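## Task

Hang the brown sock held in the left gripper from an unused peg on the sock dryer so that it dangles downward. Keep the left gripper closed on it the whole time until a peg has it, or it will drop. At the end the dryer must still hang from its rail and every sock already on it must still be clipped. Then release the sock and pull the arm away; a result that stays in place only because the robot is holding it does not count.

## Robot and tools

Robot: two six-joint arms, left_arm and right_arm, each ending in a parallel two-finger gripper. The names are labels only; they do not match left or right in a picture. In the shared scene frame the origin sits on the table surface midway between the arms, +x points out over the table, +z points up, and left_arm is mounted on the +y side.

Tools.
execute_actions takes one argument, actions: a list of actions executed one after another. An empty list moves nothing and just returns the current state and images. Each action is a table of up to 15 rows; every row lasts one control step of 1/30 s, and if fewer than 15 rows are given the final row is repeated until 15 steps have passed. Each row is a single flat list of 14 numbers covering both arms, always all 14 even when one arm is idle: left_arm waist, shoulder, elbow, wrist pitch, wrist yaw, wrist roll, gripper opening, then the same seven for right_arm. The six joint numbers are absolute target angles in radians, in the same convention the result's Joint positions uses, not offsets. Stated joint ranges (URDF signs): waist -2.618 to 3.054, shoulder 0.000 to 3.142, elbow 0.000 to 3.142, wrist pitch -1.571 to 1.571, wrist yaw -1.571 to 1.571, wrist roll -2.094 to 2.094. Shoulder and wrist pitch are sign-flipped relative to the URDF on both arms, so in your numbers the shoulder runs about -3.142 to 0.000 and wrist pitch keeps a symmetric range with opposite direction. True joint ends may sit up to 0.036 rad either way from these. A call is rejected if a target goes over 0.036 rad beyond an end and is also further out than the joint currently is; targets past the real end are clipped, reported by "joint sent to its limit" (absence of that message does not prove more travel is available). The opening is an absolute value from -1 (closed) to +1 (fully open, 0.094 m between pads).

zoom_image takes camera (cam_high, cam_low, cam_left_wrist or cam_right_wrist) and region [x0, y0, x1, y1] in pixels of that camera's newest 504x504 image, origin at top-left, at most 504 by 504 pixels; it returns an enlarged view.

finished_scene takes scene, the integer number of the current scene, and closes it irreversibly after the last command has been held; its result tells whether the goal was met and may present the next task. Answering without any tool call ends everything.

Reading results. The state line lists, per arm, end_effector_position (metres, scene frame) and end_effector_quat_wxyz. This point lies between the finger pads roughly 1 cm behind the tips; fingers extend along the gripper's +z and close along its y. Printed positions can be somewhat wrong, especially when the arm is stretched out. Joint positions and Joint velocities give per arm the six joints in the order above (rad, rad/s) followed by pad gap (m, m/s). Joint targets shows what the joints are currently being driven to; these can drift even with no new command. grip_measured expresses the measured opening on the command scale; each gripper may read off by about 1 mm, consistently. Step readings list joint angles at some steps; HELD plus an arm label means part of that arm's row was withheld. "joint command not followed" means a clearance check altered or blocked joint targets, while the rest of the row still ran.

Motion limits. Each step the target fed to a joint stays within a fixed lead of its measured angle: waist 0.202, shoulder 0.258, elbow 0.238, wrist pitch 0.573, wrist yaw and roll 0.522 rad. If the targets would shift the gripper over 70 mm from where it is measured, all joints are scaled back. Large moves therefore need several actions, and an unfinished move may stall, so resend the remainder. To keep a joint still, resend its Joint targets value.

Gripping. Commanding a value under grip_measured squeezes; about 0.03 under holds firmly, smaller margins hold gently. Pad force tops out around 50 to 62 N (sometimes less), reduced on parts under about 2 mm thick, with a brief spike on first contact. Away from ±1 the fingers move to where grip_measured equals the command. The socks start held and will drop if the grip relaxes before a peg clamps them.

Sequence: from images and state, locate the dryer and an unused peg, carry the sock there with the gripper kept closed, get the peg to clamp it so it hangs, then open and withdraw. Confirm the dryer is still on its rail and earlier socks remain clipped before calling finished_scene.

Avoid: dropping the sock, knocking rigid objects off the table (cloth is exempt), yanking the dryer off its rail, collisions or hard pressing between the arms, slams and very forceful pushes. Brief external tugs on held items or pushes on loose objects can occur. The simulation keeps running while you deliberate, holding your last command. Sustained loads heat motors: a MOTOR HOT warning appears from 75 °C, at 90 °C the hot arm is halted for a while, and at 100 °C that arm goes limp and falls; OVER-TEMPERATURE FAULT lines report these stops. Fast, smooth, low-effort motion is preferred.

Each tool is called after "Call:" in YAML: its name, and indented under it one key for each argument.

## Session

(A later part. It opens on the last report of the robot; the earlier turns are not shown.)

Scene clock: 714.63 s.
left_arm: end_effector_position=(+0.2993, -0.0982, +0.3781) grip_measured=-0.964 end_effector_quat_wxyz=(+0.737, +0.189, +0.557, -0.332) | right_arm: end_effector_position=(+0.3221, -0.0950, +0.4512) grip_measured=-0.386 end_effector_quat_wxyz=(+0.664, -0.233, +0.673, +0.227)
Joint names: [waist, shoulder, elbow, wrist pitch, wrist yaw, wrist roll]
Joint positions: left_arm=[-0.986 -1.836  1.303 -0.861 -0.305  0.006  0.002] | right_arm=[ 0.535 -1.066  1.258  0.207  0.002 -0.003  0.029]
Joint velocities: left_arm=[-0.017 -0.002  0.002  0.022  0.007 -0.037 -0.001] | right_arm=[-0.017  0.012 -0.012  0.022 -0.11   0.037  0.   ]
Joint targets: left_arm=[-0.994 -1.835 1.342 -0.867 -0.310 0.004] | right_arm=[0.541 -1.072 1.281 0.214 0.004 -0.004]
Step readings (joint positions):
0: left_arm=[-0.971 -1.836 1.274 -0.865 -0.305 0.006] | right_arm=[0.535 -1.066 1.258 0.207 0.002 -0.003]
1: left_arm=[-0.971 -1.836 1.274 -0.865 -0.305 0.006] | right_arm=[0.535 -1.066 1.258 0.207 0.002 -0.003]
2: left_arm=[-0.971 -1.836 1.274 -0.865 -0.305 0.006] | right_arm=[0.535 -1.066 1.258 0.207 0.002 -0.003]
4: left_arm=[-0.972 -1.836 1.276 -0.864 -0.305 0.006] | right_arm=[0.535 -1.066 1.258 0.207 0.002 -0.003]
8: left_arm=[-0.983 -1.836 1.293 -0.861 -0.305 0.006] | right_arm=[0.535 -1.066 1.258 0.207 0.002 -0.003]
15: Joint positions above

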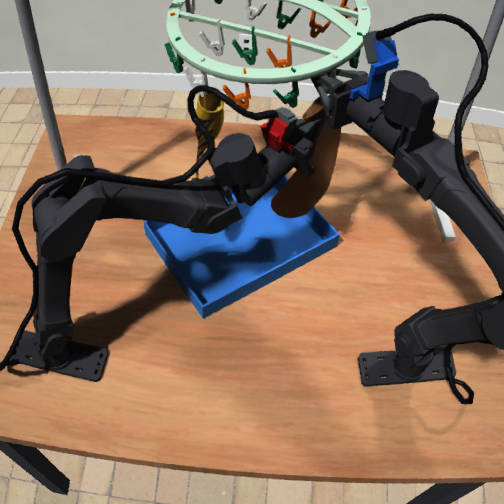

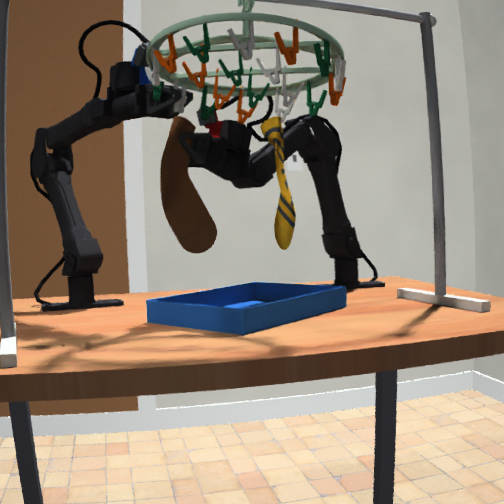

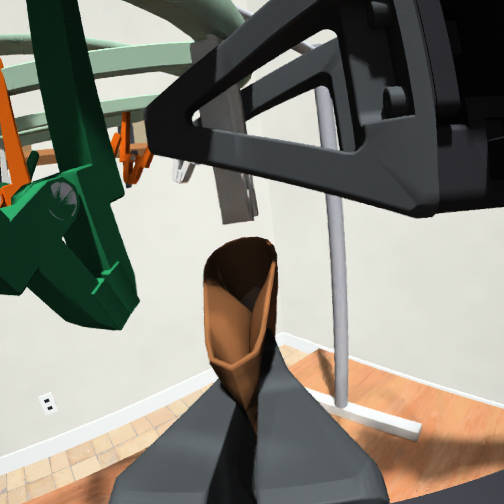

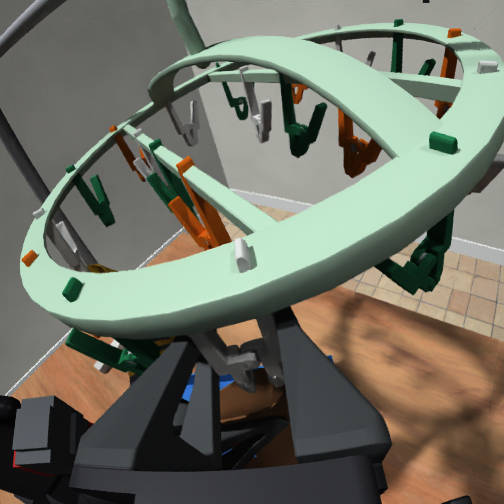

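Call:
execute_actions:
  actions:
    - [[-0.9945,-1.835,1.342,-0.867,-0.31,0.004,-1,0.532,-1.072,1.281,0.214,0.004,-0.004,-0.42],[-0.9945,-1.835,1.342,-0.867,-0.31,0.004,-1,0.526,-1.072,1.281,0.214,0.004,-0.004,-0.42],[-0.9945,-1.835,1.342,-0.867,-0.31,0.004,-1,0.523,-1.072,1.281,0.214,0.004,-0.004,-0.42],[-0.9945,-1.835,1.342,-0.867,-0.31,0.004,-1,0.52,-1.072,1.281,0.214,0.004,-0.004,-0.42],[-0.9945,-1.835,1.342,-0.867,-0.31,0.004,-1,0.517,-1.072,1.281,0.214,0.004,-0.004,-0.42],[-0.9945,-1.835,1.342,-0.867,-0.31,0.004,-1,0.514,-1.072,1.281,0.214,0.004,-0.004,-0.42],[-0.9945,-1.835,1.342,-0.867,-0.31,0.004,-1,0.511,-1.072,1.281,0.214,0.004,-0.004,-0.42],[-0.9945,-1.835,1.342,-0.867,-0.31,0.004,-1,0.508,-1.072,1.281,0.214,0.004,-0.004,-0.42],[-0.9945,-1.835,1.342,-0.867,-0.31,0.004,-1,0.505,-1.072,1.281,0.214,0.004,-0.004,-0.42]]

Call:
zoom_image:
  camera: "cam_right_wrist"
  region: [210, 340, 300, 430]

Scene clock: 724.70 s.
left_arm: end_effector_position=(+0.2993, -0.0982, +0.3781) grip_measured=-0.964 end_effector_quat_wxyz=(+0.737, +0.189, +0.557, -0.332) | right_arm: end_effector_position=(+0.3269, -0.1011, +0.4512) grip_measured=-0.386 end_effector_quat_wxyz=(+0.666, -0.226, +0.676, +0.220)
Joint names: [waist, shoulder, elbow, wrist pitch, wrist yaw, wrist roll]
Joint positions: left_arm=[-0.986 -1.836  1.303 -0.861 -0.305  0.006  0.002] | right_arm=[ 0.514 -1.066  1.258  0.207  0.002 -0.003  0.029]
Joint velocities: left_arm=[-0.012  0.012 -0.002 -0.037 -0.037 -0.022  0.001] | right_arm=[-0.002 -0.002 -0.022 -0.051  0.007 -0.037  0.   ]
Joint targets: left_arm=[-0.995 -1.835 1.342 -0.867 -0.310 0.004] | right_arm=[0.505 -1.072 1.281 0.214 0.004 -0.004]
Step readings (joint positions):
0: left_arm=[-0.986 -1.836 1.303 -0.861 -0.305 0.006] | right_arm=[0.535 -1.066 1.258 0.207 0.002 -0.003]
1: left_arm=[-0.986 -1.836 1.303 -0.861 -0.305 0.006] | right_arm=[0.535 -1.066 1.258 0.207 0.002 -0.003]
2: left_arm=[-0.986 -1.836 1.303 -0.861 -0.305 0.006] | right_arm=[0.535 -1.066 1.258 0.207 0.002 -0.003]
4: left_arm=[-0.986 -1.836 1.303 -0.861 -0.305 0.006] | right_arm=[0.534 -1.066 1.258 0.207 0.002 -0.003]
8: left_arm=[-0.986 -1.836 1.303 -0.861 -0.305 0.006] | right_arm=[0.523 -1.066 1.258 0.207 0.002 -0.003]
15: Joint positions above

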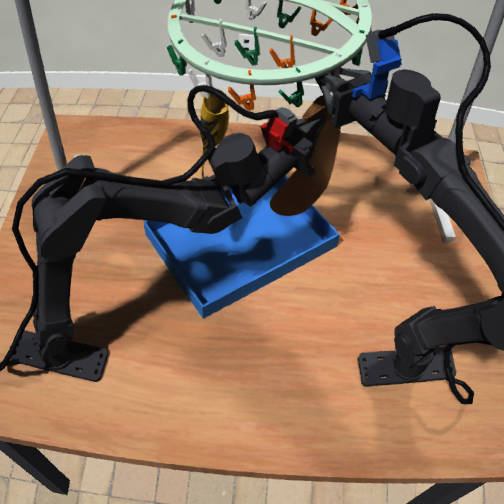

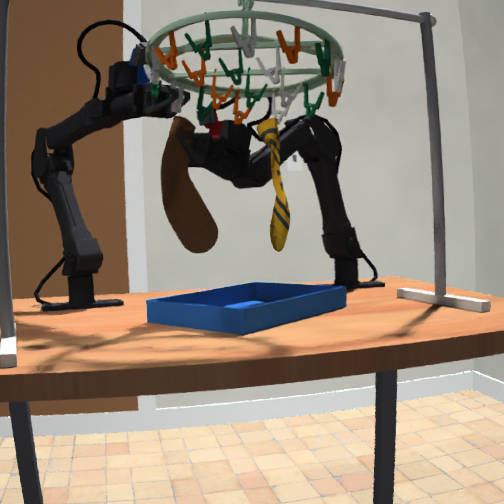

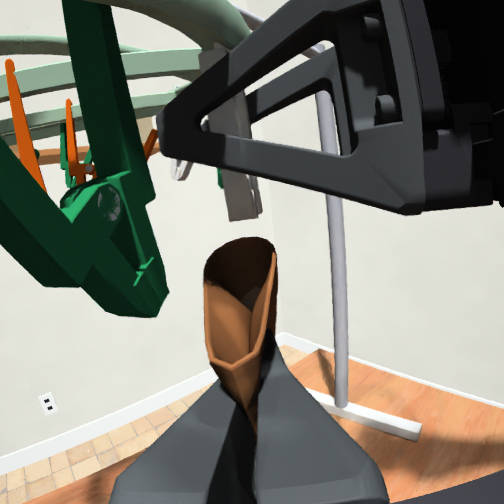

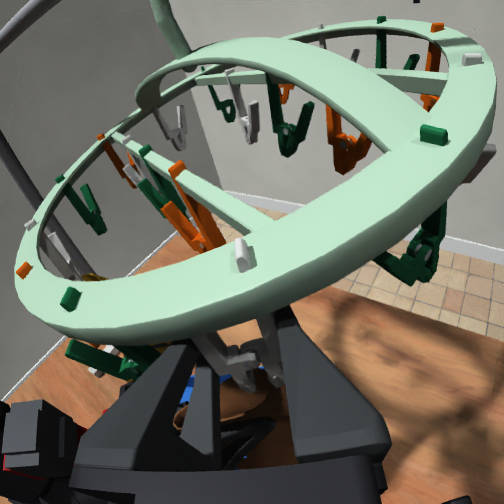

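Region (210, 340, 300, 430) of cam_right_wrist's 504x504 image, scaled by 5.600, with more detail than that image has.

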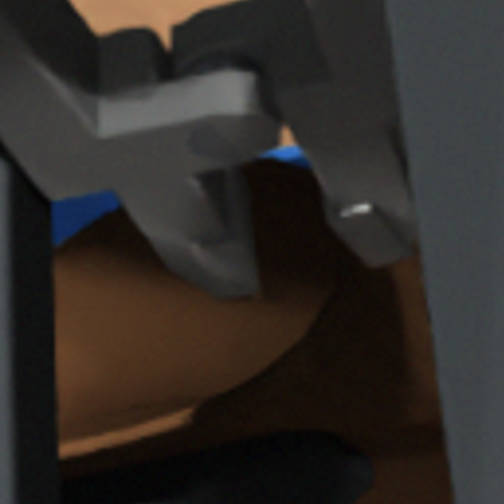

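Call:
execute_actions:
  actions:
    - [[-0.9945,-1.835,1.345,-0.867,-0.31,0.004,-1,0.505,-1.072,1.281,0.214,0.004,-0.004,-0.42],[-0.9945,-1.835,1.348,-0.867,-0.31,0.004,-1,0.505,-1.072,1.281,0.214,0.004,-0.004,-0.42],[-0.9945,-1.835,1.351,-0.867,-0.31,0.004,-1,0.505,-1.072,1.281,0.214,0.004,-0.004,-0.42],[-0.9945,-1.835,1.354,-0.867,-0.31,0.004,-1,0.505,-1.072,1.281,0.214,0.004,-0.004,-0.42]]

Call:
zoom_image:
  camera: "cam_right_wrist"
  region: [210, 340, 300, 430]

Call:
zoom_image:
  camera: "cam_left_wrist"
  region: [170, 150, 320, 300]

Scene clock: 734.93 s.
left_arm: end_effector_position=(+0.2993, -0.0982, +0.3781) grip_measured=-0.964 end_effector_quat_wxyz=(+0.737, +0.189, +0.557, -0.332) | right_arm: end_effector_position=(+0.3269, -0.1011, +0.4512) grip_measured=-0.386 end_effector_quat_wxyz=(+0.666, -0.226, +0.676, +0.220)
Joint names: [waist, shoulder, elbow, wrist pitch, wrist yaw, wrist roll]
Joint positions: left_arm=[-0.986 -1.836  1.303 -0.861 -0.305  0.006  0.002] | right_arm=[ 0.514 -1.066  1.258  0.207  0.002 -0.003  0.029]
Joint velocities: left_arm=[-0.007 -0.002 -0.002 -0.007 -0.007  0.095 -0.   ] | right_arm=[-0.007 -0.007 -0.012 -0.022 -0.037 -0.051 -0.   ]
Joint targets: left_arm=[-0.994 -1.835 1.354 -0.867 -0.310 0.004] | right_arm=[0.505 -1.072 1.281 0.214 0.004 -0.004]
Step readings (joint positions):
0: left_arm=[-0.986 -1.836 1.303 -0.861 -0.305 0.006] | right_arm=[0.514 -1.066 1.258 0.207 0.002 -0.003]
1: left_arm=[-0.986 -1.836 1.303 -0.861 -0.305 0.006] | right_arm=[0.514 -1.066 1.258 0.207 0.002 -0.003]
2: left_arm=[-0.986 -1.836 1.303 -0.861 -0.305 0.006] | right_arm=[0.514 -1.066 1.258 0.207 0.002 -0.003]
4: left_arm=[-0.986 -1.836 1.303 -0.861 -0.305 0.006] | right_arm=[0.514 -1.066 1.258 0.207 0.002 -0.003]
8: left_arm=[-0.986 -1.836 1.303 -0.861 -0.305 0.006] | right_arm=[0.514 -1.066 1.258 0.207 0.002 -0.003]
15: Joint positions above

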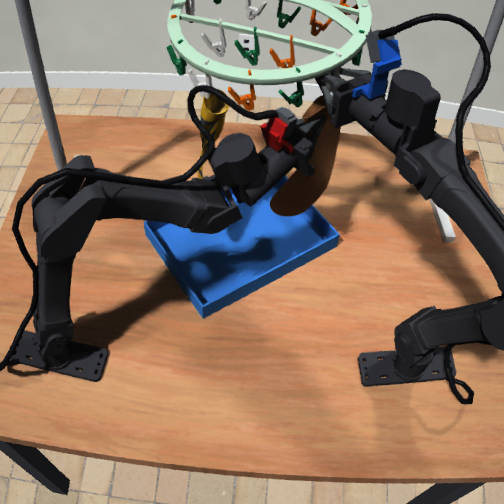

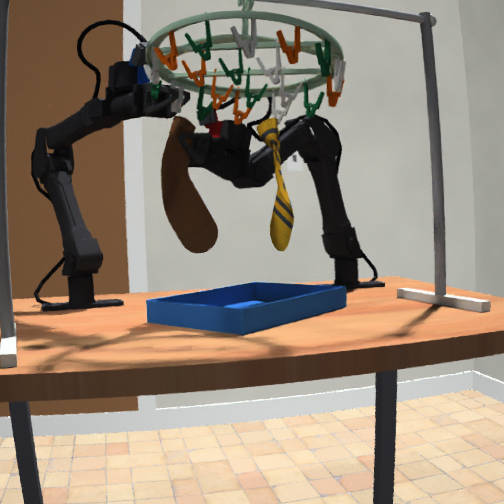

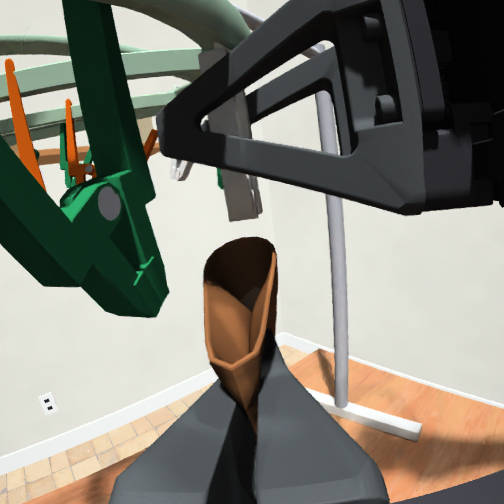

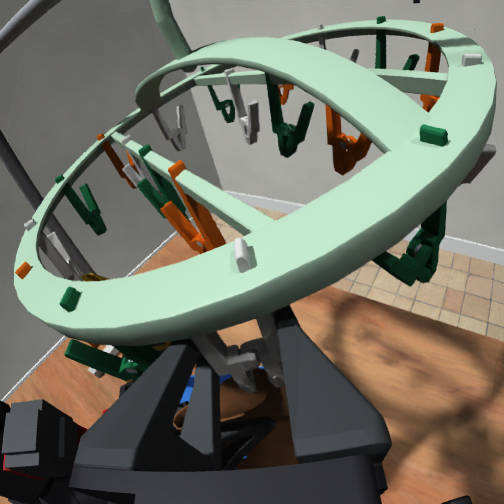

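Region (210, 340, 300, 430) of cam_right_wrist's 504x504 image, scaled by 5.600, with more detail than that image has.

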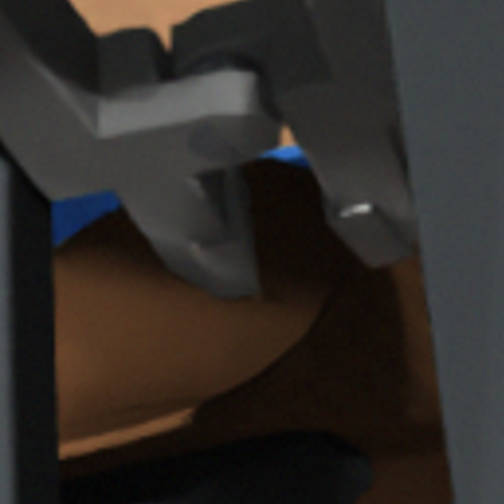

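Region (170, 150, 320, 300) of cam_left_wrist's 504x504 image, scaled by 3.360, with more detail than that image has.

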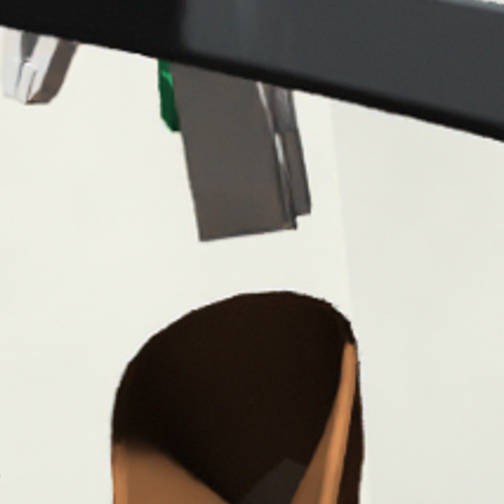

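Call:
execute_actions:
  actions:
    - [[-0.9945,-1.835,1.354,-0.867,-0.31,0.004,-1,0.502,-1.072,1.281,0.214,0.004,-0.004,-0.42],[-0.9945,-1.835,1.354,-0.867,-0.31,0.004,-1,0.499,-1.072,1.281,0.214,0.004,-0.004,-0.42],[-0.9945,-1.835,1.354,-0.867,-0.31,0.004,-1,0.499,-1.072,1.281,0.214,0.004,-0.004,-0.42],[-0.9945,-1.835,1.354,-0.867,-0.31,0.004,-1,0.499,-1.072,1.281,0.214,0.004,-0.004,-0.42],[-0.9945,-1.835,1.356,-0.867,-0.31,0.004,-1,0.499,-1.072,1.281,0.214,0.004,-0.004,-0.42],[-0.9945,-1.835,1.358,-0.867,-0.31,0.004,-1,0.499,-1.072,1.281,0.214,0.004,-0.004,-0.42]]

Call:
zoom_image:
  camera: "cam_right_wrist"
  region: [210, 340, 300, 430]

Call:
zoom_image:
  camera: "cam_left_wrist"
  region: [170, 150, 320, 300]

Scene clock: 764.37 s.
left_arm: end_effector_position=(+0.2993, -0.0982, +0.3848) grip_measured=-0.964 end_effector_quat_wxyz=(+0.740, +0.186, +0.553, -0.335) | right_arm: end_effector_position=(+0.3280, -0.1027, +0.4512) grip_measured=-0.386 end_effector_quat_wxyz=(+0.667, -0.224, +0.676, +0.218)
Joint names: [waist, shoulder, elbow, wrist pitch, wrist yaw, wrist roll]
Joint positions: left_arm=[-0.986 -1.836  1.318 -0.859 -0.305  0.006  0.002] | right_arm=[ 0.508 -1.066  1.258  0.207  0.002 -0.003  0.029]
Joint velocities: left_arm=[-0.012 -0.012  0.002 -0.037  0.022  0.007 -0.   ] | right_arm=[-0.012  0.032  0.002 -0.007 -0.095 -0.007  0.001]
Joint targets: left_arm=[-0.994 -1.835 1.358 -0.867 -0.310 0.004] | right_arm=[0.499 -1.072 1.281 0.214 0.004 -0.004]
Step readings (joint positions):
0: left_arm=[-0.986 -1.836 1.303 -0.861 -0.305 0.006] | right_arm=[0.514 -1.066 1.258 0.207 0.002 -0.003]
1: left_arm=[-0.986 -1.836 1.303 -0.861 -0.305 0.006] | right_arm=[0.514 -1.066 1.258 0.207 0.002 -0.003]
2: left_arm=[-0.986 -1.836 1.303 -0.861 -0.305 0.006] | right_arm=[0.513 -1.066 1.258 0.207 0.002 -0.003]
4: left_arm=[-0.986 -1.836 1.303 -0.861 -0.305 0.006] | right_arm=[0.510 -1.066 1.258 0.207 0.002 -0.003]
8: left_arm=[-0.986 -1.836 1.310 -0.859 -0.305 0.006] | right_arm=[0.508 -1.066 1.258 0.207 0.002 -0.003]
15: Joint positions above

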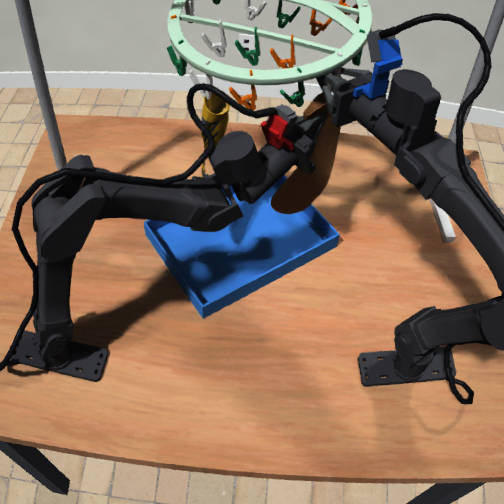

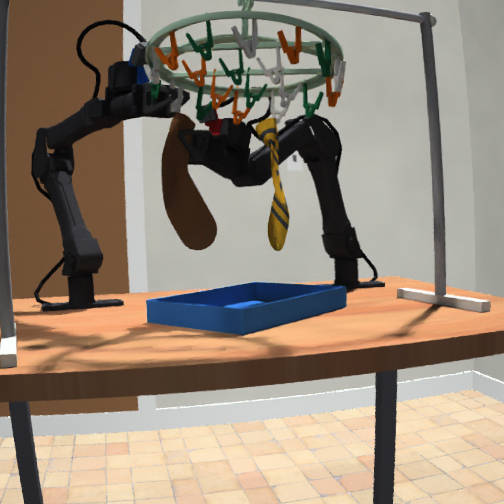

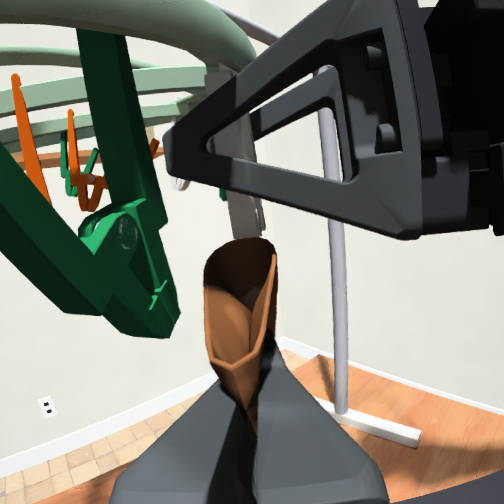

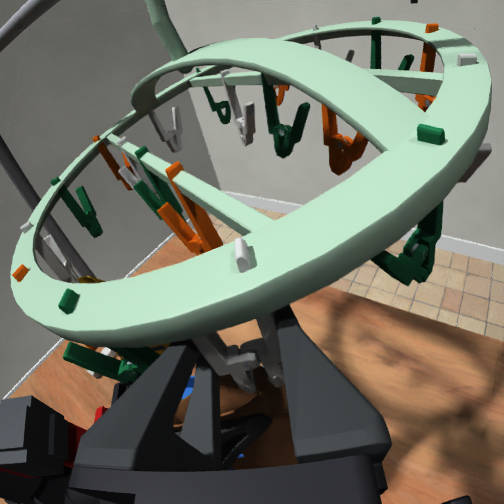

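Region (210, 340, 300, 430) of cam_right_wrist's 504x504 image, scaled by 5.600, with more detail than that image has.

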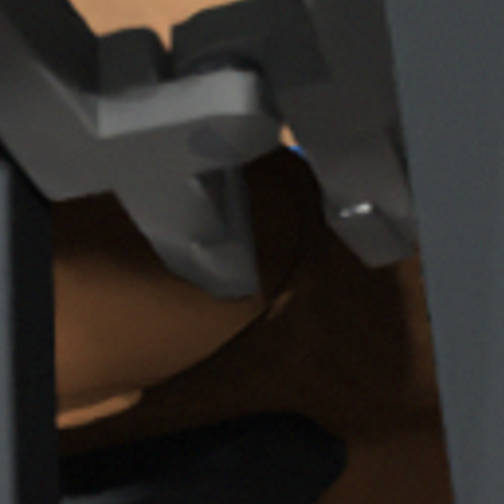

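Region (170, 150, 320, 300) of cam_left_wrist's 504x504 image, scaled by 3.360, with more detail than that image has.

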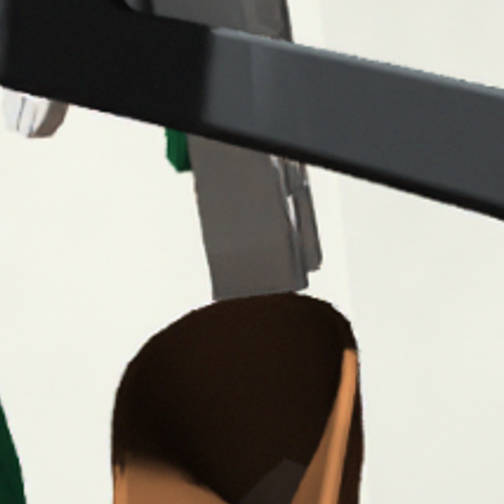

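Call:
execute_actions:
  actions:
    - [[-0.997,-1.835,1.358,-0.867,-0.31,0.004,-1,0.51,-1.072,1.281,0.214,0.004,-0.004,-0.42],[-0.999,-1.835,1.358,-0.867,-0.31,0.004,-1,0.517,-1.072,1.281,0.214,0.004,-0.004,-0.42],[-1.001,-1.835,1.358,-0.867,-0.31,0.004,-1,0.521,-1.072,1.281,0.214,0.004,-0.004,-0.42]]

Call:
zoom_image:
  camera: "cam_right_wrist"
  region: [210, 340, 300, 430]

Call:
zoom_image:
  camera: "cam_left_wrist"
  region: [170, 150, 320, 300]

Scene clock: 779.50 s.
left_arm: end_effector_position=(+0.2993, -0.0982, +0.3848) grip_measured=-0.964 end_effector_quat_wxyz=(+0.740, +0.186, +0.553, -0.335) | right_arm: end_effector_position=(+0.3270, -0.1014, +0.4512) grip_measured=-0.386 end_effector_quat_wxyz=(+0.666, -0.226, +0.676, +0.220)
Joint names: [waist, shoulder, elbow, wrist pitch, wrist yaw, wrist roll]
Joint positions: left_arm=[-0.986 -1.836  1.318 -0.859 -0.305  0.006  0.002] | right_arm=[ 0.513 -1.066  1.258  0.207  0.002 -0.003  0.029]
Joint velocities: left_arm=[-0.002  0.017 -0.002 -0.022 -0.022 -0.037  0.   ] | right_arm=[ 0.002 -0.002  0.007  0.066  0.007 -0.007  0.001]
Joint targets: left_arm=[-1.001 -1.835 1.358 -0.867 -0.310 0.004] | right_arm=[0.521 -1.072 1.281 0.214 0.004 -0.004]
Step readings (joint positions):
0: left_arm=[-0.986 -1.836 1.318 -0.859 -0.305 0.006] | right_arm=[0.508 -1.066 1.258 0.207 0.002 -0.003]
1: left_arm=[-0.986 -1.836 1.318 -0.859 -0.305 0.006] | right_arm=[0.508 -1.066 1.258 0.207 0.002 -0.003]
2: left_arm=[-0.986 -1.836 1.318 -0.859 -0.305 0.006] | right_arm=[0.508 -1.066 1.258 0.207 0.002 -0.003]
4: left_arm=[-0.986 -1.836 1.318 -0.859 -0.305 0.006] | right_arm=[0.510 -1.066 1.258 0.207 0.002 -0.003]
8: left_arm=[-0.986 -1.836 1.318 -0.859 -0.305 0.006] | right_arm=[0.513 -1.066 1.258 0.207 0.002 -0.003]
15: Joint positions above

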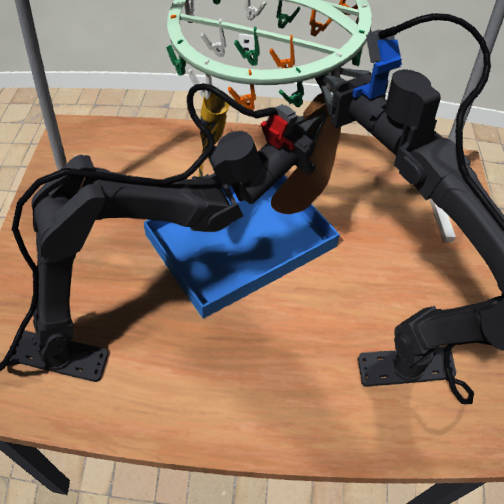

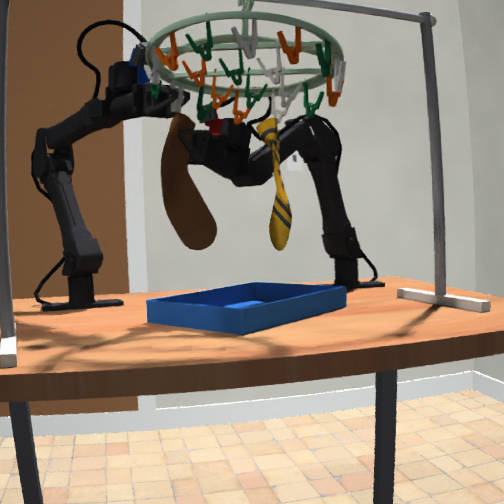

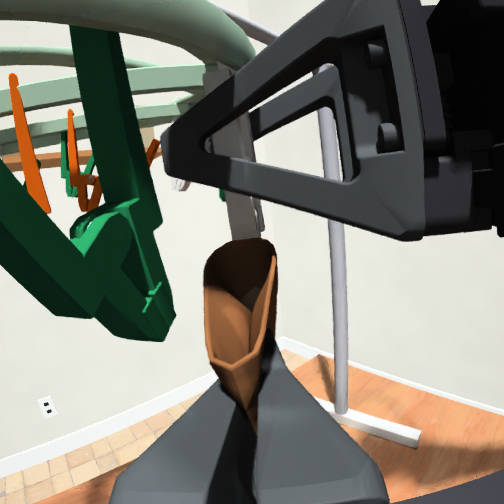

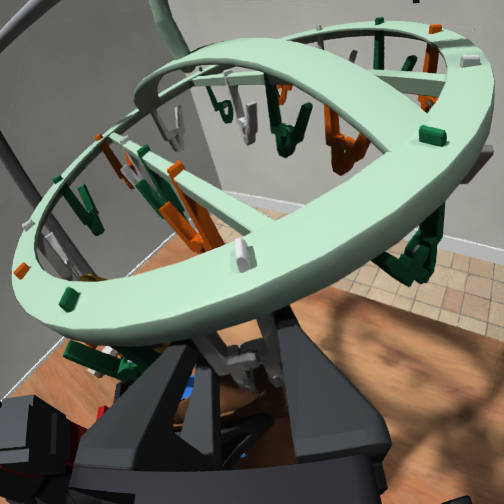

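Region (210, 340, 300, 430) of cam_right_wrist's 504x504 image, scaled by 5.600, with more detail than that image has.

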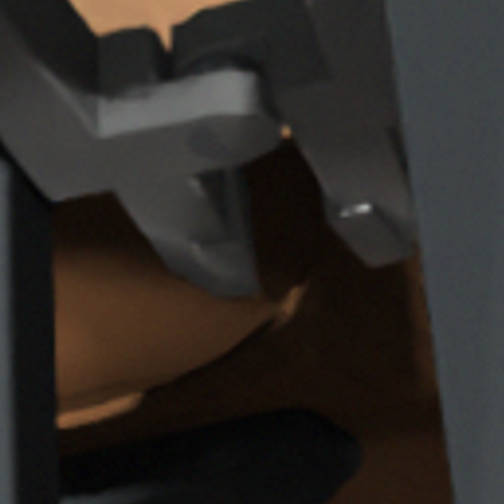

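Region (170, 150, 320, 300) of cam_left_wrist's 504x504 image, scaled by 3.360, with more detail than that image has.

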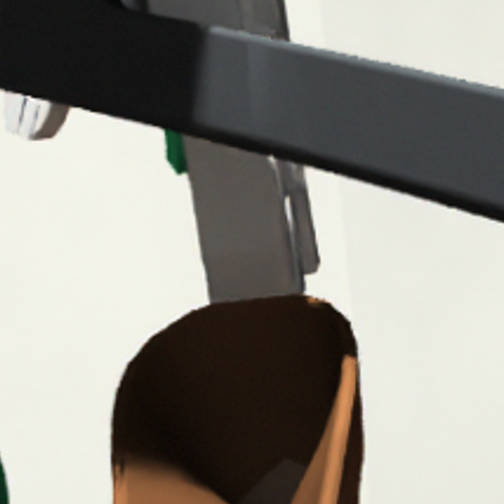

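Call:
execute_actions:
  actions:
    - [[-0.9945,-1.835,1.362,-0.867,-0.297,0.004,-1,0.521,-1.072,1.281,0.214,0.004,-0.004,-0.42],[-0.9945,-1.835,1.365,-0.867,-0.29,0.004,-1,0.521,-1.072,1.281,0.214,0.004,-0.004,-0.42],[-0.9945,-1.835,1.367,-0.867,-0.286,0.004,-1,0.521,-1.072,1.281,0.214,0.004,-0.004,-0.42],[-0.9945,-1.835,1.367,-0.867,-0.286,0.004,-1,0.521,-1.072,1.281,0.214,0.004,-0.004,-0.42],[-0.9945,-1.835,1.367,-0.867,-0.286,0.004,-1,0.521,-1.072,1.281,0.214,0.004,-0.004,-0.42],[-0.9945,-1.835,1.367,-0.867,-0.286,0.004,-1,0.521,-1.072,1.281,0.214,0.004,-0.004,-0.42],[-0.9945,-1.835,1.369,-0.867,-0.286,0.004,-1,0.521,-1.072,1.281,0.214,0.004,-0.004,-0.42],[-0.9945,-1.835,1.371,-0.867,-0.286,0.004,-1,0.521,-1.072,1.281,0.214,0.004,-0.004,-0.42],[-0.9945,-1.835,1.373,-0.867,-0.286,0.004,-1,0.521,-1.072,1.281,0.214,0.004,-0.004,-0.42]]

Call:
zoom_image:
  camera: "cam_right_wrist"
  region: [210, 340, 300, 430]

Call:
zoom_image:
  camera: "cam_left_wrist"
  region: [170, 150, 320, 300]

Scene clock: 805.77 s.
left_arm: end_effector_position=(+0.2982, -0.0991, +0.3917) grip_measured=-0.964 end_effector_quat_wxyz=(+0.742, +0.186, +0.547, -0.340) | right_arm: end_effector_position=(+0.3270, -0.1014, +0.4512) grip_measured=-0.386 end_effector_quat_wxyz=(+0.666, -0.226, +0.676, +0.220)
Joint names: [waist, shoulder, elbow, wrist pitch, wrist yaw, wrist roll]
Joint positions: left_arm=[-0.986 -1.836  1.334 -0.858 -0.297  0.006  0.002] | right_arm=[ 0.513 -1.066  1.258  0.207  0.002 -0.003  0.029]
Joint velocities: left_arm=[-0.017 -0.007  0.007  0.066 -0.066  0.022 -0.   ] | right_arm=[ 0.007  0.012 -0.007 -0.051  0.022 -0.022  0.   ]
Joint targets: left_arm=[-0.994 -1.835 1.373 -0.867 -0.286 0.004] | right_arm=[0.521 -1.072 1.281 0.214 0.004 -0.004]
Step readings (joint positions):
0: left_arm=[-0.986 -1.836 1.318 -0.859 -0.305 0.006] | right_arm=[0.513 -1.066 1.258 0.207 0.002 -0.003]
1: left_arm=[-0.986 -1.836 1.318 -0.859 -0.305 0.006] | right_arm=[0.513 -1.066 1.258 0.207 0.002 -0.003]
2: left_arm=[-0.986 -1.836 1.318 -0.859 -0.305 0.006] | right_arm=[0.513 -1.066 1.258 0.207 0.002 -0.003]
4: left_arm=[-0.986 -1.836 1.318 -0.859 -0.302 0.006] | right_arm=[0.513 -1.066 1.258 0.207 0.002 -0.003]
8: left_arm=[-0.986 -1.836 1.318 -0.859 -0.299 0.006] | right_arm=[0.513 -1.066 1.258 0.207 0.002 -0.003]
15: Joint positions above

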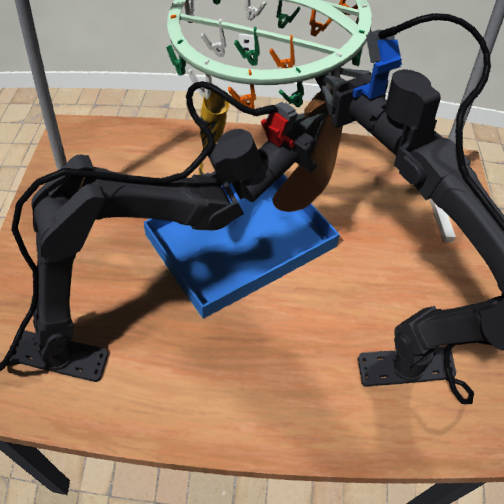

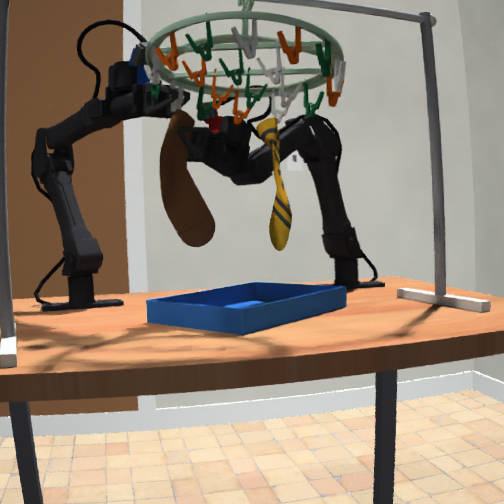

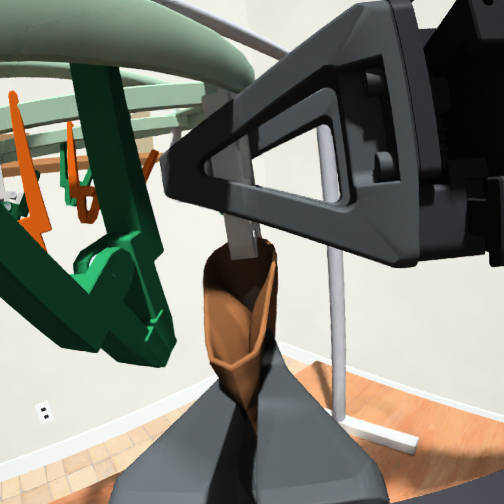

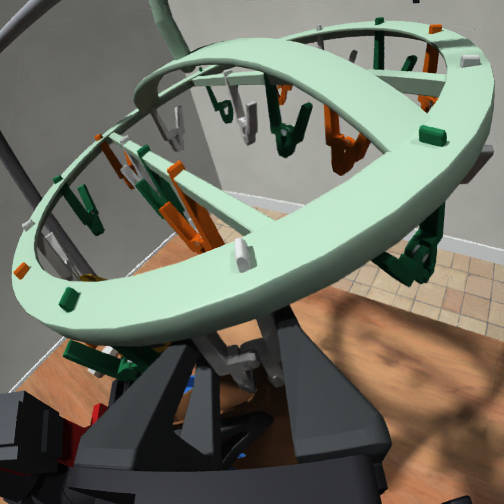

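Region (210, 340, 300, 430) of cam_right_wrist's 504x504 image, scaled by 5.600, with more detail than that image has.

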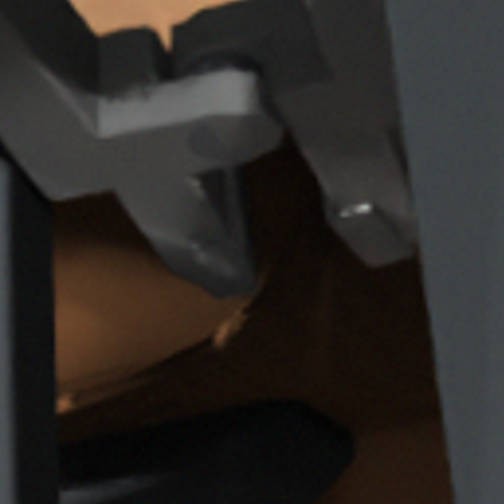

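Region (170, 150, 320, 300) of cam_left_wrist's 504x504 image, scaled by 3.360, with more detail than that image has.

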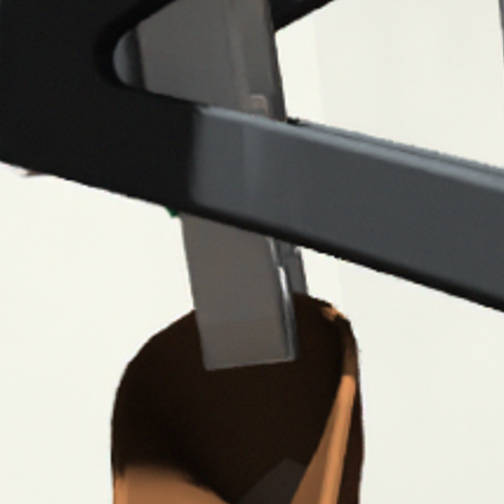

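Call:
execute_actions:
  actions:
    - [[-0.9945,-1.835,1.378,-0.867,-0.286,0.004,-1,0.521,-1.072,1.281,0.214,0.004,-0.004,-0.42],[-0.9945,-1.835,1.382,-0.867,-0.286,0.004,-1,0.521,-1.072,1.281,0.214,0.004,-0.004,-0.42],[-0.9945,-1.835,1.385,-0.867,-0.286,0.004,-1,0.521,-1.072,1.281,0.214,0.004,-0.004,-0.42],[-0.9945,-1.835,1.387,-0.867,-0.286,0.004,-1,0.521,-1.072,1.281,0.214,0.004,-0.004,-0.42],[-0.9945,-1.835,1.389,-0.867,-0.286,0.004,-1,0.521,-1.072,1.281,0.214,0.004,-0.004,-0.42],[-0.9945,-1.835,1.391,-0.867,-0.286,0.004,-1,0.521,-1.072,1.281,0.214,0.004,-0.004,-0.42]]

Call:
zoom_image:
  camera: "cam_right_wrist"
  region: [210, 340, 300, 430]

Call:
zoom_image:
  camera: "cam_left_wrist"
  region: [170, 150, 320, 300]

Call:
zoom_image:
  camera: "cam_low"
  region: [155, 85, 215, 135]

Scene clock: 819.40 s.
left_arm: end_effector_position=(+0.2981, -0.0989, +0.4000) grip_measured=-0.964 end_effector_quat_wxyz=(+0.746, +0.182, +0.542, -0.343) | right_arm: end_effector_position=(+0.3270, -0.1014, +0.4512) grip_measured=-0.386 end_effector_quat_wxyz=(+0.666, -0.226, +0.676, +0.220)
Joint names: [waist, shoulder, elbow, wrist pitch, wrist yaw, wrist roll]
Joint positions: left_arm=[-0.986 -1.836  1.352 -0.856 -0.297  0.006  0.002] | right_arm=[ 0.513 -1.066  1.258  0.207  0.002 -0.003  0.029]
Joint velocities: left_arm=[-0.007  0.002 -0.002 -0.037 -0.037  0.066 -0.   ] | right_arm=[-0.002 -0.002  0.002 -0.066  0.037  0.037 -0.001]
Joint targets: left_arm=[-0.995 -1.835 1.391 -0.867 -0.286 0.004] | right_arm=[0.521 -1.072 1.281 0.214 0.004 -0.004]
Step readings (joint positions):
0: left_arm=[-0.986 -1.836 1.334 -0.858 -0.297 0.006] | right_arm=[0.513 -1.066 1.258 0.207 0.002 -0.003]
1: left_arm=[-0.986 -1.836 1.334 -0.858 -0.297 0.006] | right_arm=[0.513 -1.066 1.258 0.207 0.002 -0.003]
2: left_arm=[-0.986 -1.836 1.334 -0.858 -0.297 0.006] | right_arm=[0.513 -1.066 1.258 0.207 0.002 -0.003]
4: left_arm=[-0.986 -1.836 1.334 -0.858 -0.297 0.006] | right_arm=[0.513 -1.066 1.258 0.207 0.002 -0.003]
8: left_arm=[-0.986 -1.836 1.345 -0.856 -0.297 0.006] | right_arm=[0.513 -1.066 1.258 0.207 0.002 -0.003]
15: Joint positions above

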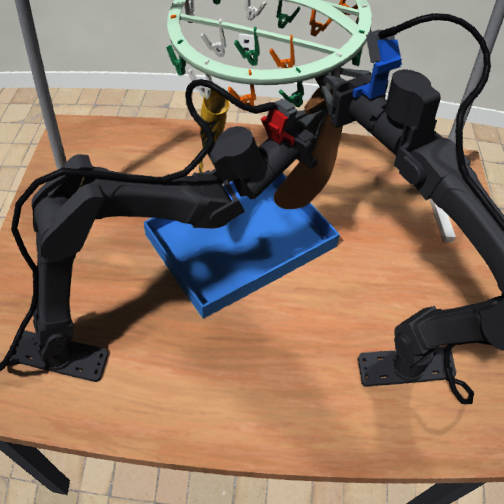

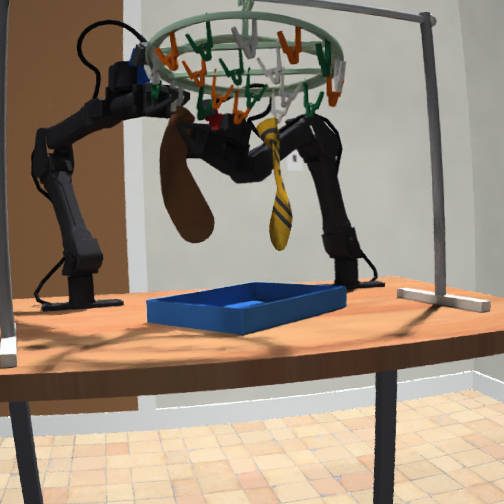

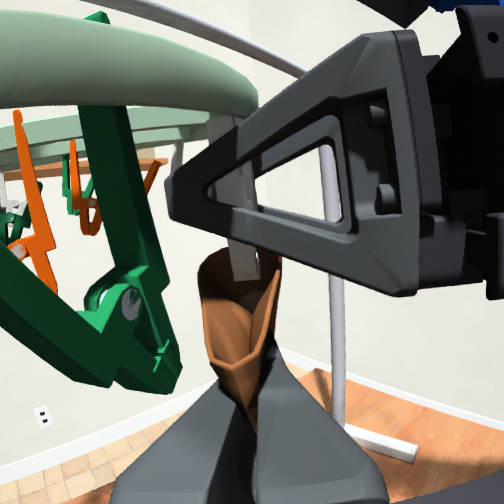

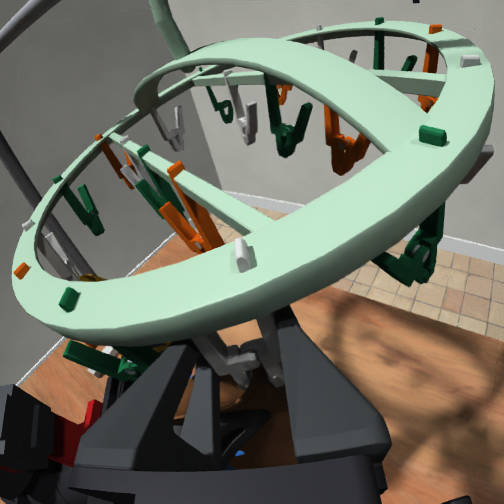

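Region (210, 340, 300, 430) of cam_right_wrist's 504x504 image, scaled by 5.600, with more detail than that image has.

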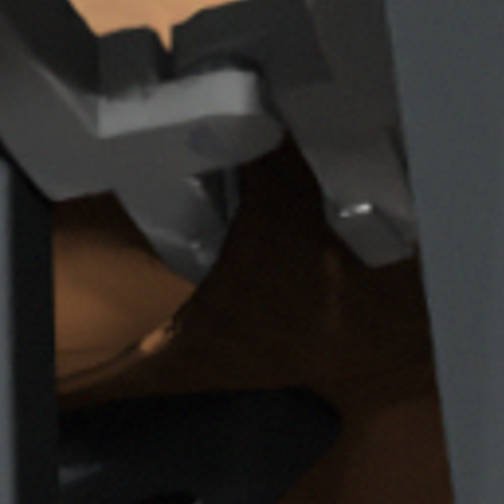

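Region (170, 150, 320, 300) of cam_left_wrist's 504x504 image, scaled by 3.360, with more detail than that image has.

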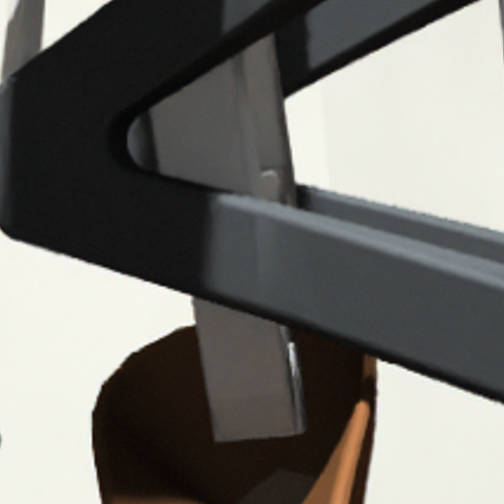

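Region (155, 85, 215, 135) of cam_low's 504x504 image, scaled by 8.400, with more detail than that image has.

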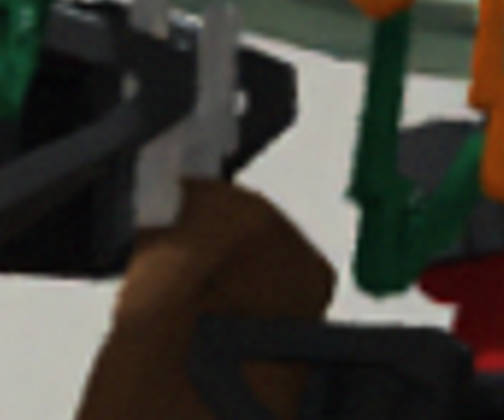

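Call:
execute_actions:
  actions:
    - [[-0.9945,-1.835,1.391,-0.867,-0.286,0.004,-1,0.521,-1.072,1.281,0.214,0.004,-0.004,-0.39],[-0.9945,-1.835,1.391,-0.867,-0.286,0.004,-1,0.521,-1.072,1.281,0.214,0.004,-0.004,-0.37],[-0.9945,-1.835,1.391,-0.867,-0.286,0.004,-1,0.521,-1.072,1.281,0.214,0.004,-0.004,-0.35],[-0.9945,-1.835,1.391,-0.867,-0.286,0.004,-1,0.521,-1.072,1.281,0.214,0.004,-0.004,-0.33],[-0.9945,-1.835,1.391,-0.867,-0.286,0.004,-1,0.521,-1.072,1.281,0.214,0.004,-0.004,-0.31],[-0.9945,-1.835,1.391,-0.867,-0.286,0.004,-1,0.521,-1.072,1.281,0.214,0.004,-0.004,-0.29],[-0.9945,-1.835,1.391,-0.867,-0.286,0.004,-1,0.521,-1.072,1.281,0.214,0.004,-0.004,-0.27],[-0.9945,-1.835,1.391,-0.867,-0.286,0.004,-1,0.521,-1.072,1.281,0.214,0.004,-0.004,-0.25],[-0.9945,-1.835,1.391,-0.867,-0.286,0.004,-1,0.521,-1.072,1.281,0.214,0.004,-0.004,-0.23],[-0.9945,-1.835,1.391,-0.867,-0.286,0.004,-1,0.521,-1.072,1.281,0.214,0.004,-0.004,-0.21],[-0.9945,-1.835,1.391,-0.867,-0.286,0.004,-1,0.521,-1.072,1.281,0.214,0.004,-0.004,-0.19],[-0.9945,-1.835,1.391,-0.867,-0.286,0.004,-1,0.521,-1.072,1.281,0.214,0.004,-0.004,-0.17],[-0.9945,-1.835,1.391,-0.867,-0.286,0.004,-1,0.521,-1.072,1.281,0.214,0.004,-0.004,-0.15],[-0.9945,-1.835,1.391,-0.867,-0.286,0.004,-1,0.521,-1.072,1.281,0.214,0.004,-0.004,-0.13],[-0.9945,-1.835,1.391,-0.867,-0.286,0.004,-1,0.521,-1.072,1.281,0.214,0.004,-0.004,-0.11]]
    - [[-0.9945,-1.835,1.391,-0.867,-0.286,0.004,-1,0.521,-1.072,1.281,0.214,0.004,-0.004,-0.08],[-0.9945,-1.835,1.391,-0.867,-0.286,0.004,-1,0.521,-1.072,1.281,0.214,0.004,-0.004,-0.05],[-0.9945,-1.835,1.391,-0.867,-0.286,0.004,-1,0.521,-1.072,1.281,0.214,0.004,-0.004,-0.02],[-0.9945,-1.835,1.391,-0.867,-0.286,0.004,-1,0.521,-1.072,1.281,0.214,0.004,-0.004,0.01],[-0.9945,-1.835,1.391,-0.867,-0.286,0.004,-1,0.521,-1.072,1.281,0.214,0.004,-0.004,0.04],[-0.9945,-1.835,1.391,-0.867,-0.286,0.004,-1,0.521,-1.072,1.281,0.214,0.004,-0.004,0.07],[-0.9945,-1.835,1.391,-0.867,-0.286,0.004,-1,0.521,-1.072,1.281,0.214,0.004,-0.004,0.10]]

Call:
zoom_image:
  camera: "cam_right_wrist"
  region: [170, 300, 330, 450]

Call:
zoom_image:
  camera: "cam_low"
  region: [150, 80, 220, 140]

Scene clock: 843.03 s.
left_arm: end_effector_position=(+0.2981, -0.0989, +0.4000) grip_measured=-0.964 end_effector_quat_wxyz=(+0.746, +0.182, +0.542, -0.343) | right_arm: end_effector_position=(+0.3271, -0.1014, +0.4512) grip_measured=+0.097 end_effector_quat_wxyz=(+0.666, -0.226, +0.676, +0.220)
Joint names: [waist, shoulder, elbow, wrist pitch, wrist yaw, wrist roll]
Joint positions: left_arm=[-0.986 -1.836  1.352 -0.856 -0.297  0.006  0.002] | right_arm=[ 0.513 -1.066  1.258  0.207  0.002 -0.004  0.052]
Joint velocities: left_arm=[ 0.012  0.007 -0.007  0.066  0.022  0.037  0.001] | right_arm=[ 0.002 -0.002 -0.012  0.051 -0.022 -0.007 -0.001]
Joint targets: left_arm=[-0.994 -1.835 1.391 -0.867 -0.286 0.004] | right_arm=[0.521 -1.072 1.281 0.214 0.004 -0.004]
Step readings (joint positions; steps 1 to 15: 1st action; 16 to 30: 2nd action):
0: left_arm=[-0.986 -1.836 1.352 -0.856 -0.297 0.006] | right_arm=[0.513 -1.066 1.258 0.207 0.002 -0.003]
1: left_arm=[-0.986 -1.836 1.352 -0.856 -0.297 0.006] | right_arm=[0.513 -1.066 1.258 0.207 0.002 -0.003]
2: left_arm=[-0.986 -1.836 1.352 -0.856 -0.297 0.006] | right_arm=[0.513 -1.066 1.258 0.207 0.002 -0.003]
4: left_arm=[-0.986 -1.836 1.352 -0.856 -0.297 0.006] | right_arm=[0.513 -1.066 1.258 0.207 0.002 -0.003]
8: left_arm=[-0.986 -1.836 1.352 -0.856 -0.297 0.006] | right_arm=[0.513 -1.066 1.258 0.207 0.002 -0.003]
15: left_arm=[-0.986 -1.836 1.352 -0.856 -0.297 0.006] | right_arm=[0.513 -1.066 1.258 0.207 0.002 -0.004]
16: left_arm=[-0.986 -1.836 1.352 -0.856 -0.297 0.006] | right_arm=[0.513 -1.066 1.258 0.207 0.002 -0.004]
17: left_arm=[-0.986 -1.836 1.352 -0.856 -0.297 0.006] | right_arm=[0.513 -1.066 1.258 0.207 0.002 -0.004]
19: left_arm=[-0.986 -1.836 1.352 -0.856 -0.297 0.006] | right_arm=[0.513 -1.066 1.258 0.207 0.002 -0.004]
23: left_arm=[-0.986 -1.836 1.352 -0.856 -0.297 0.006] | right_arm=[0.513 -1.066 1.258 0.207 0.002 -0.004]
30: Joint positions above

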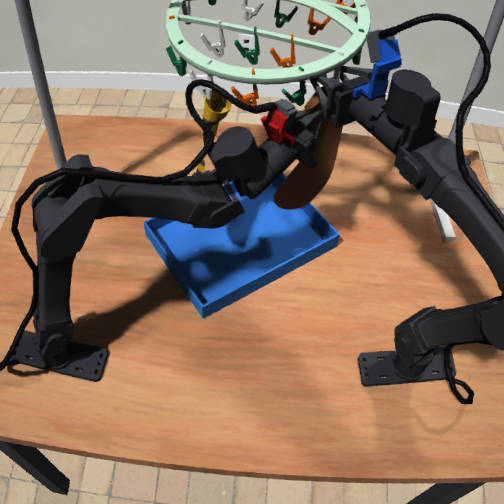

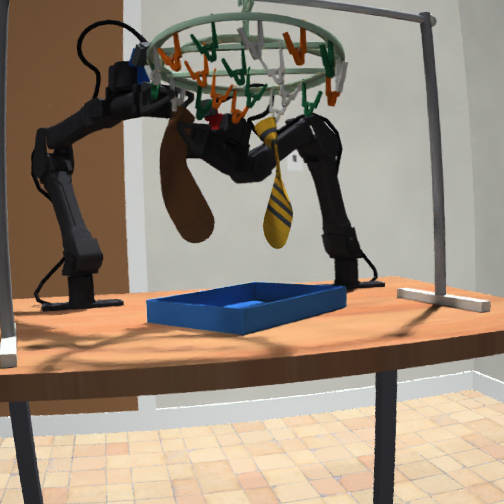

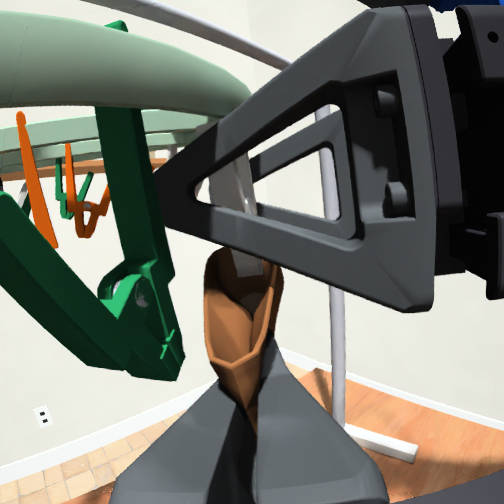

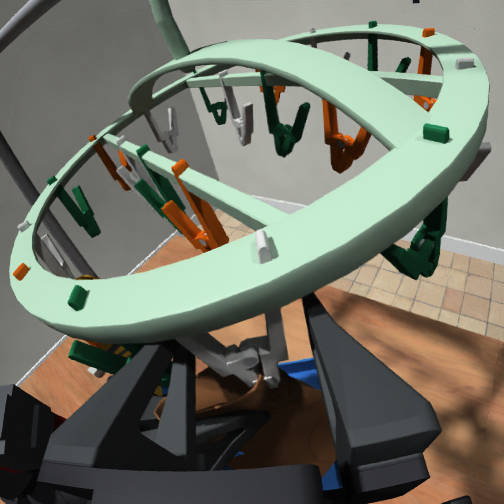

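Region (170, 300, 330, 450) of cam_right_wrist's 504x504 image, scaled by 3.150, with more detail than that image has; it fills the top 472 rows of this view, and the rest is white.

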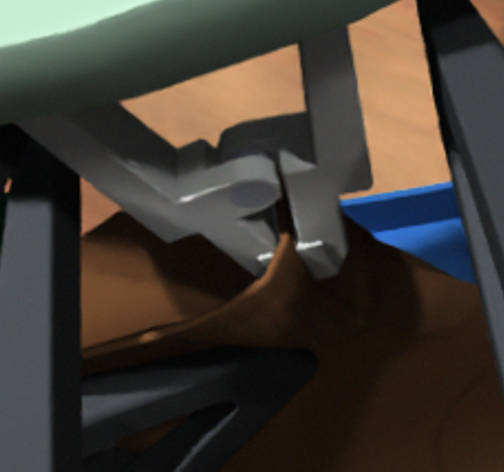

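Region (150, 80, 220, 140) of cam_low's 504x504 image, scaled by 7.200, with more detail than that image has; it fills the top 432 rows of this view, and the rest is white.

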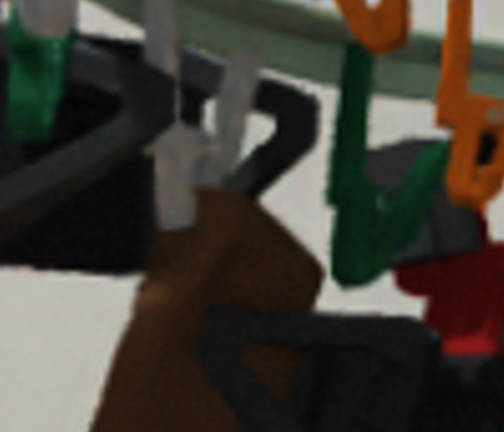

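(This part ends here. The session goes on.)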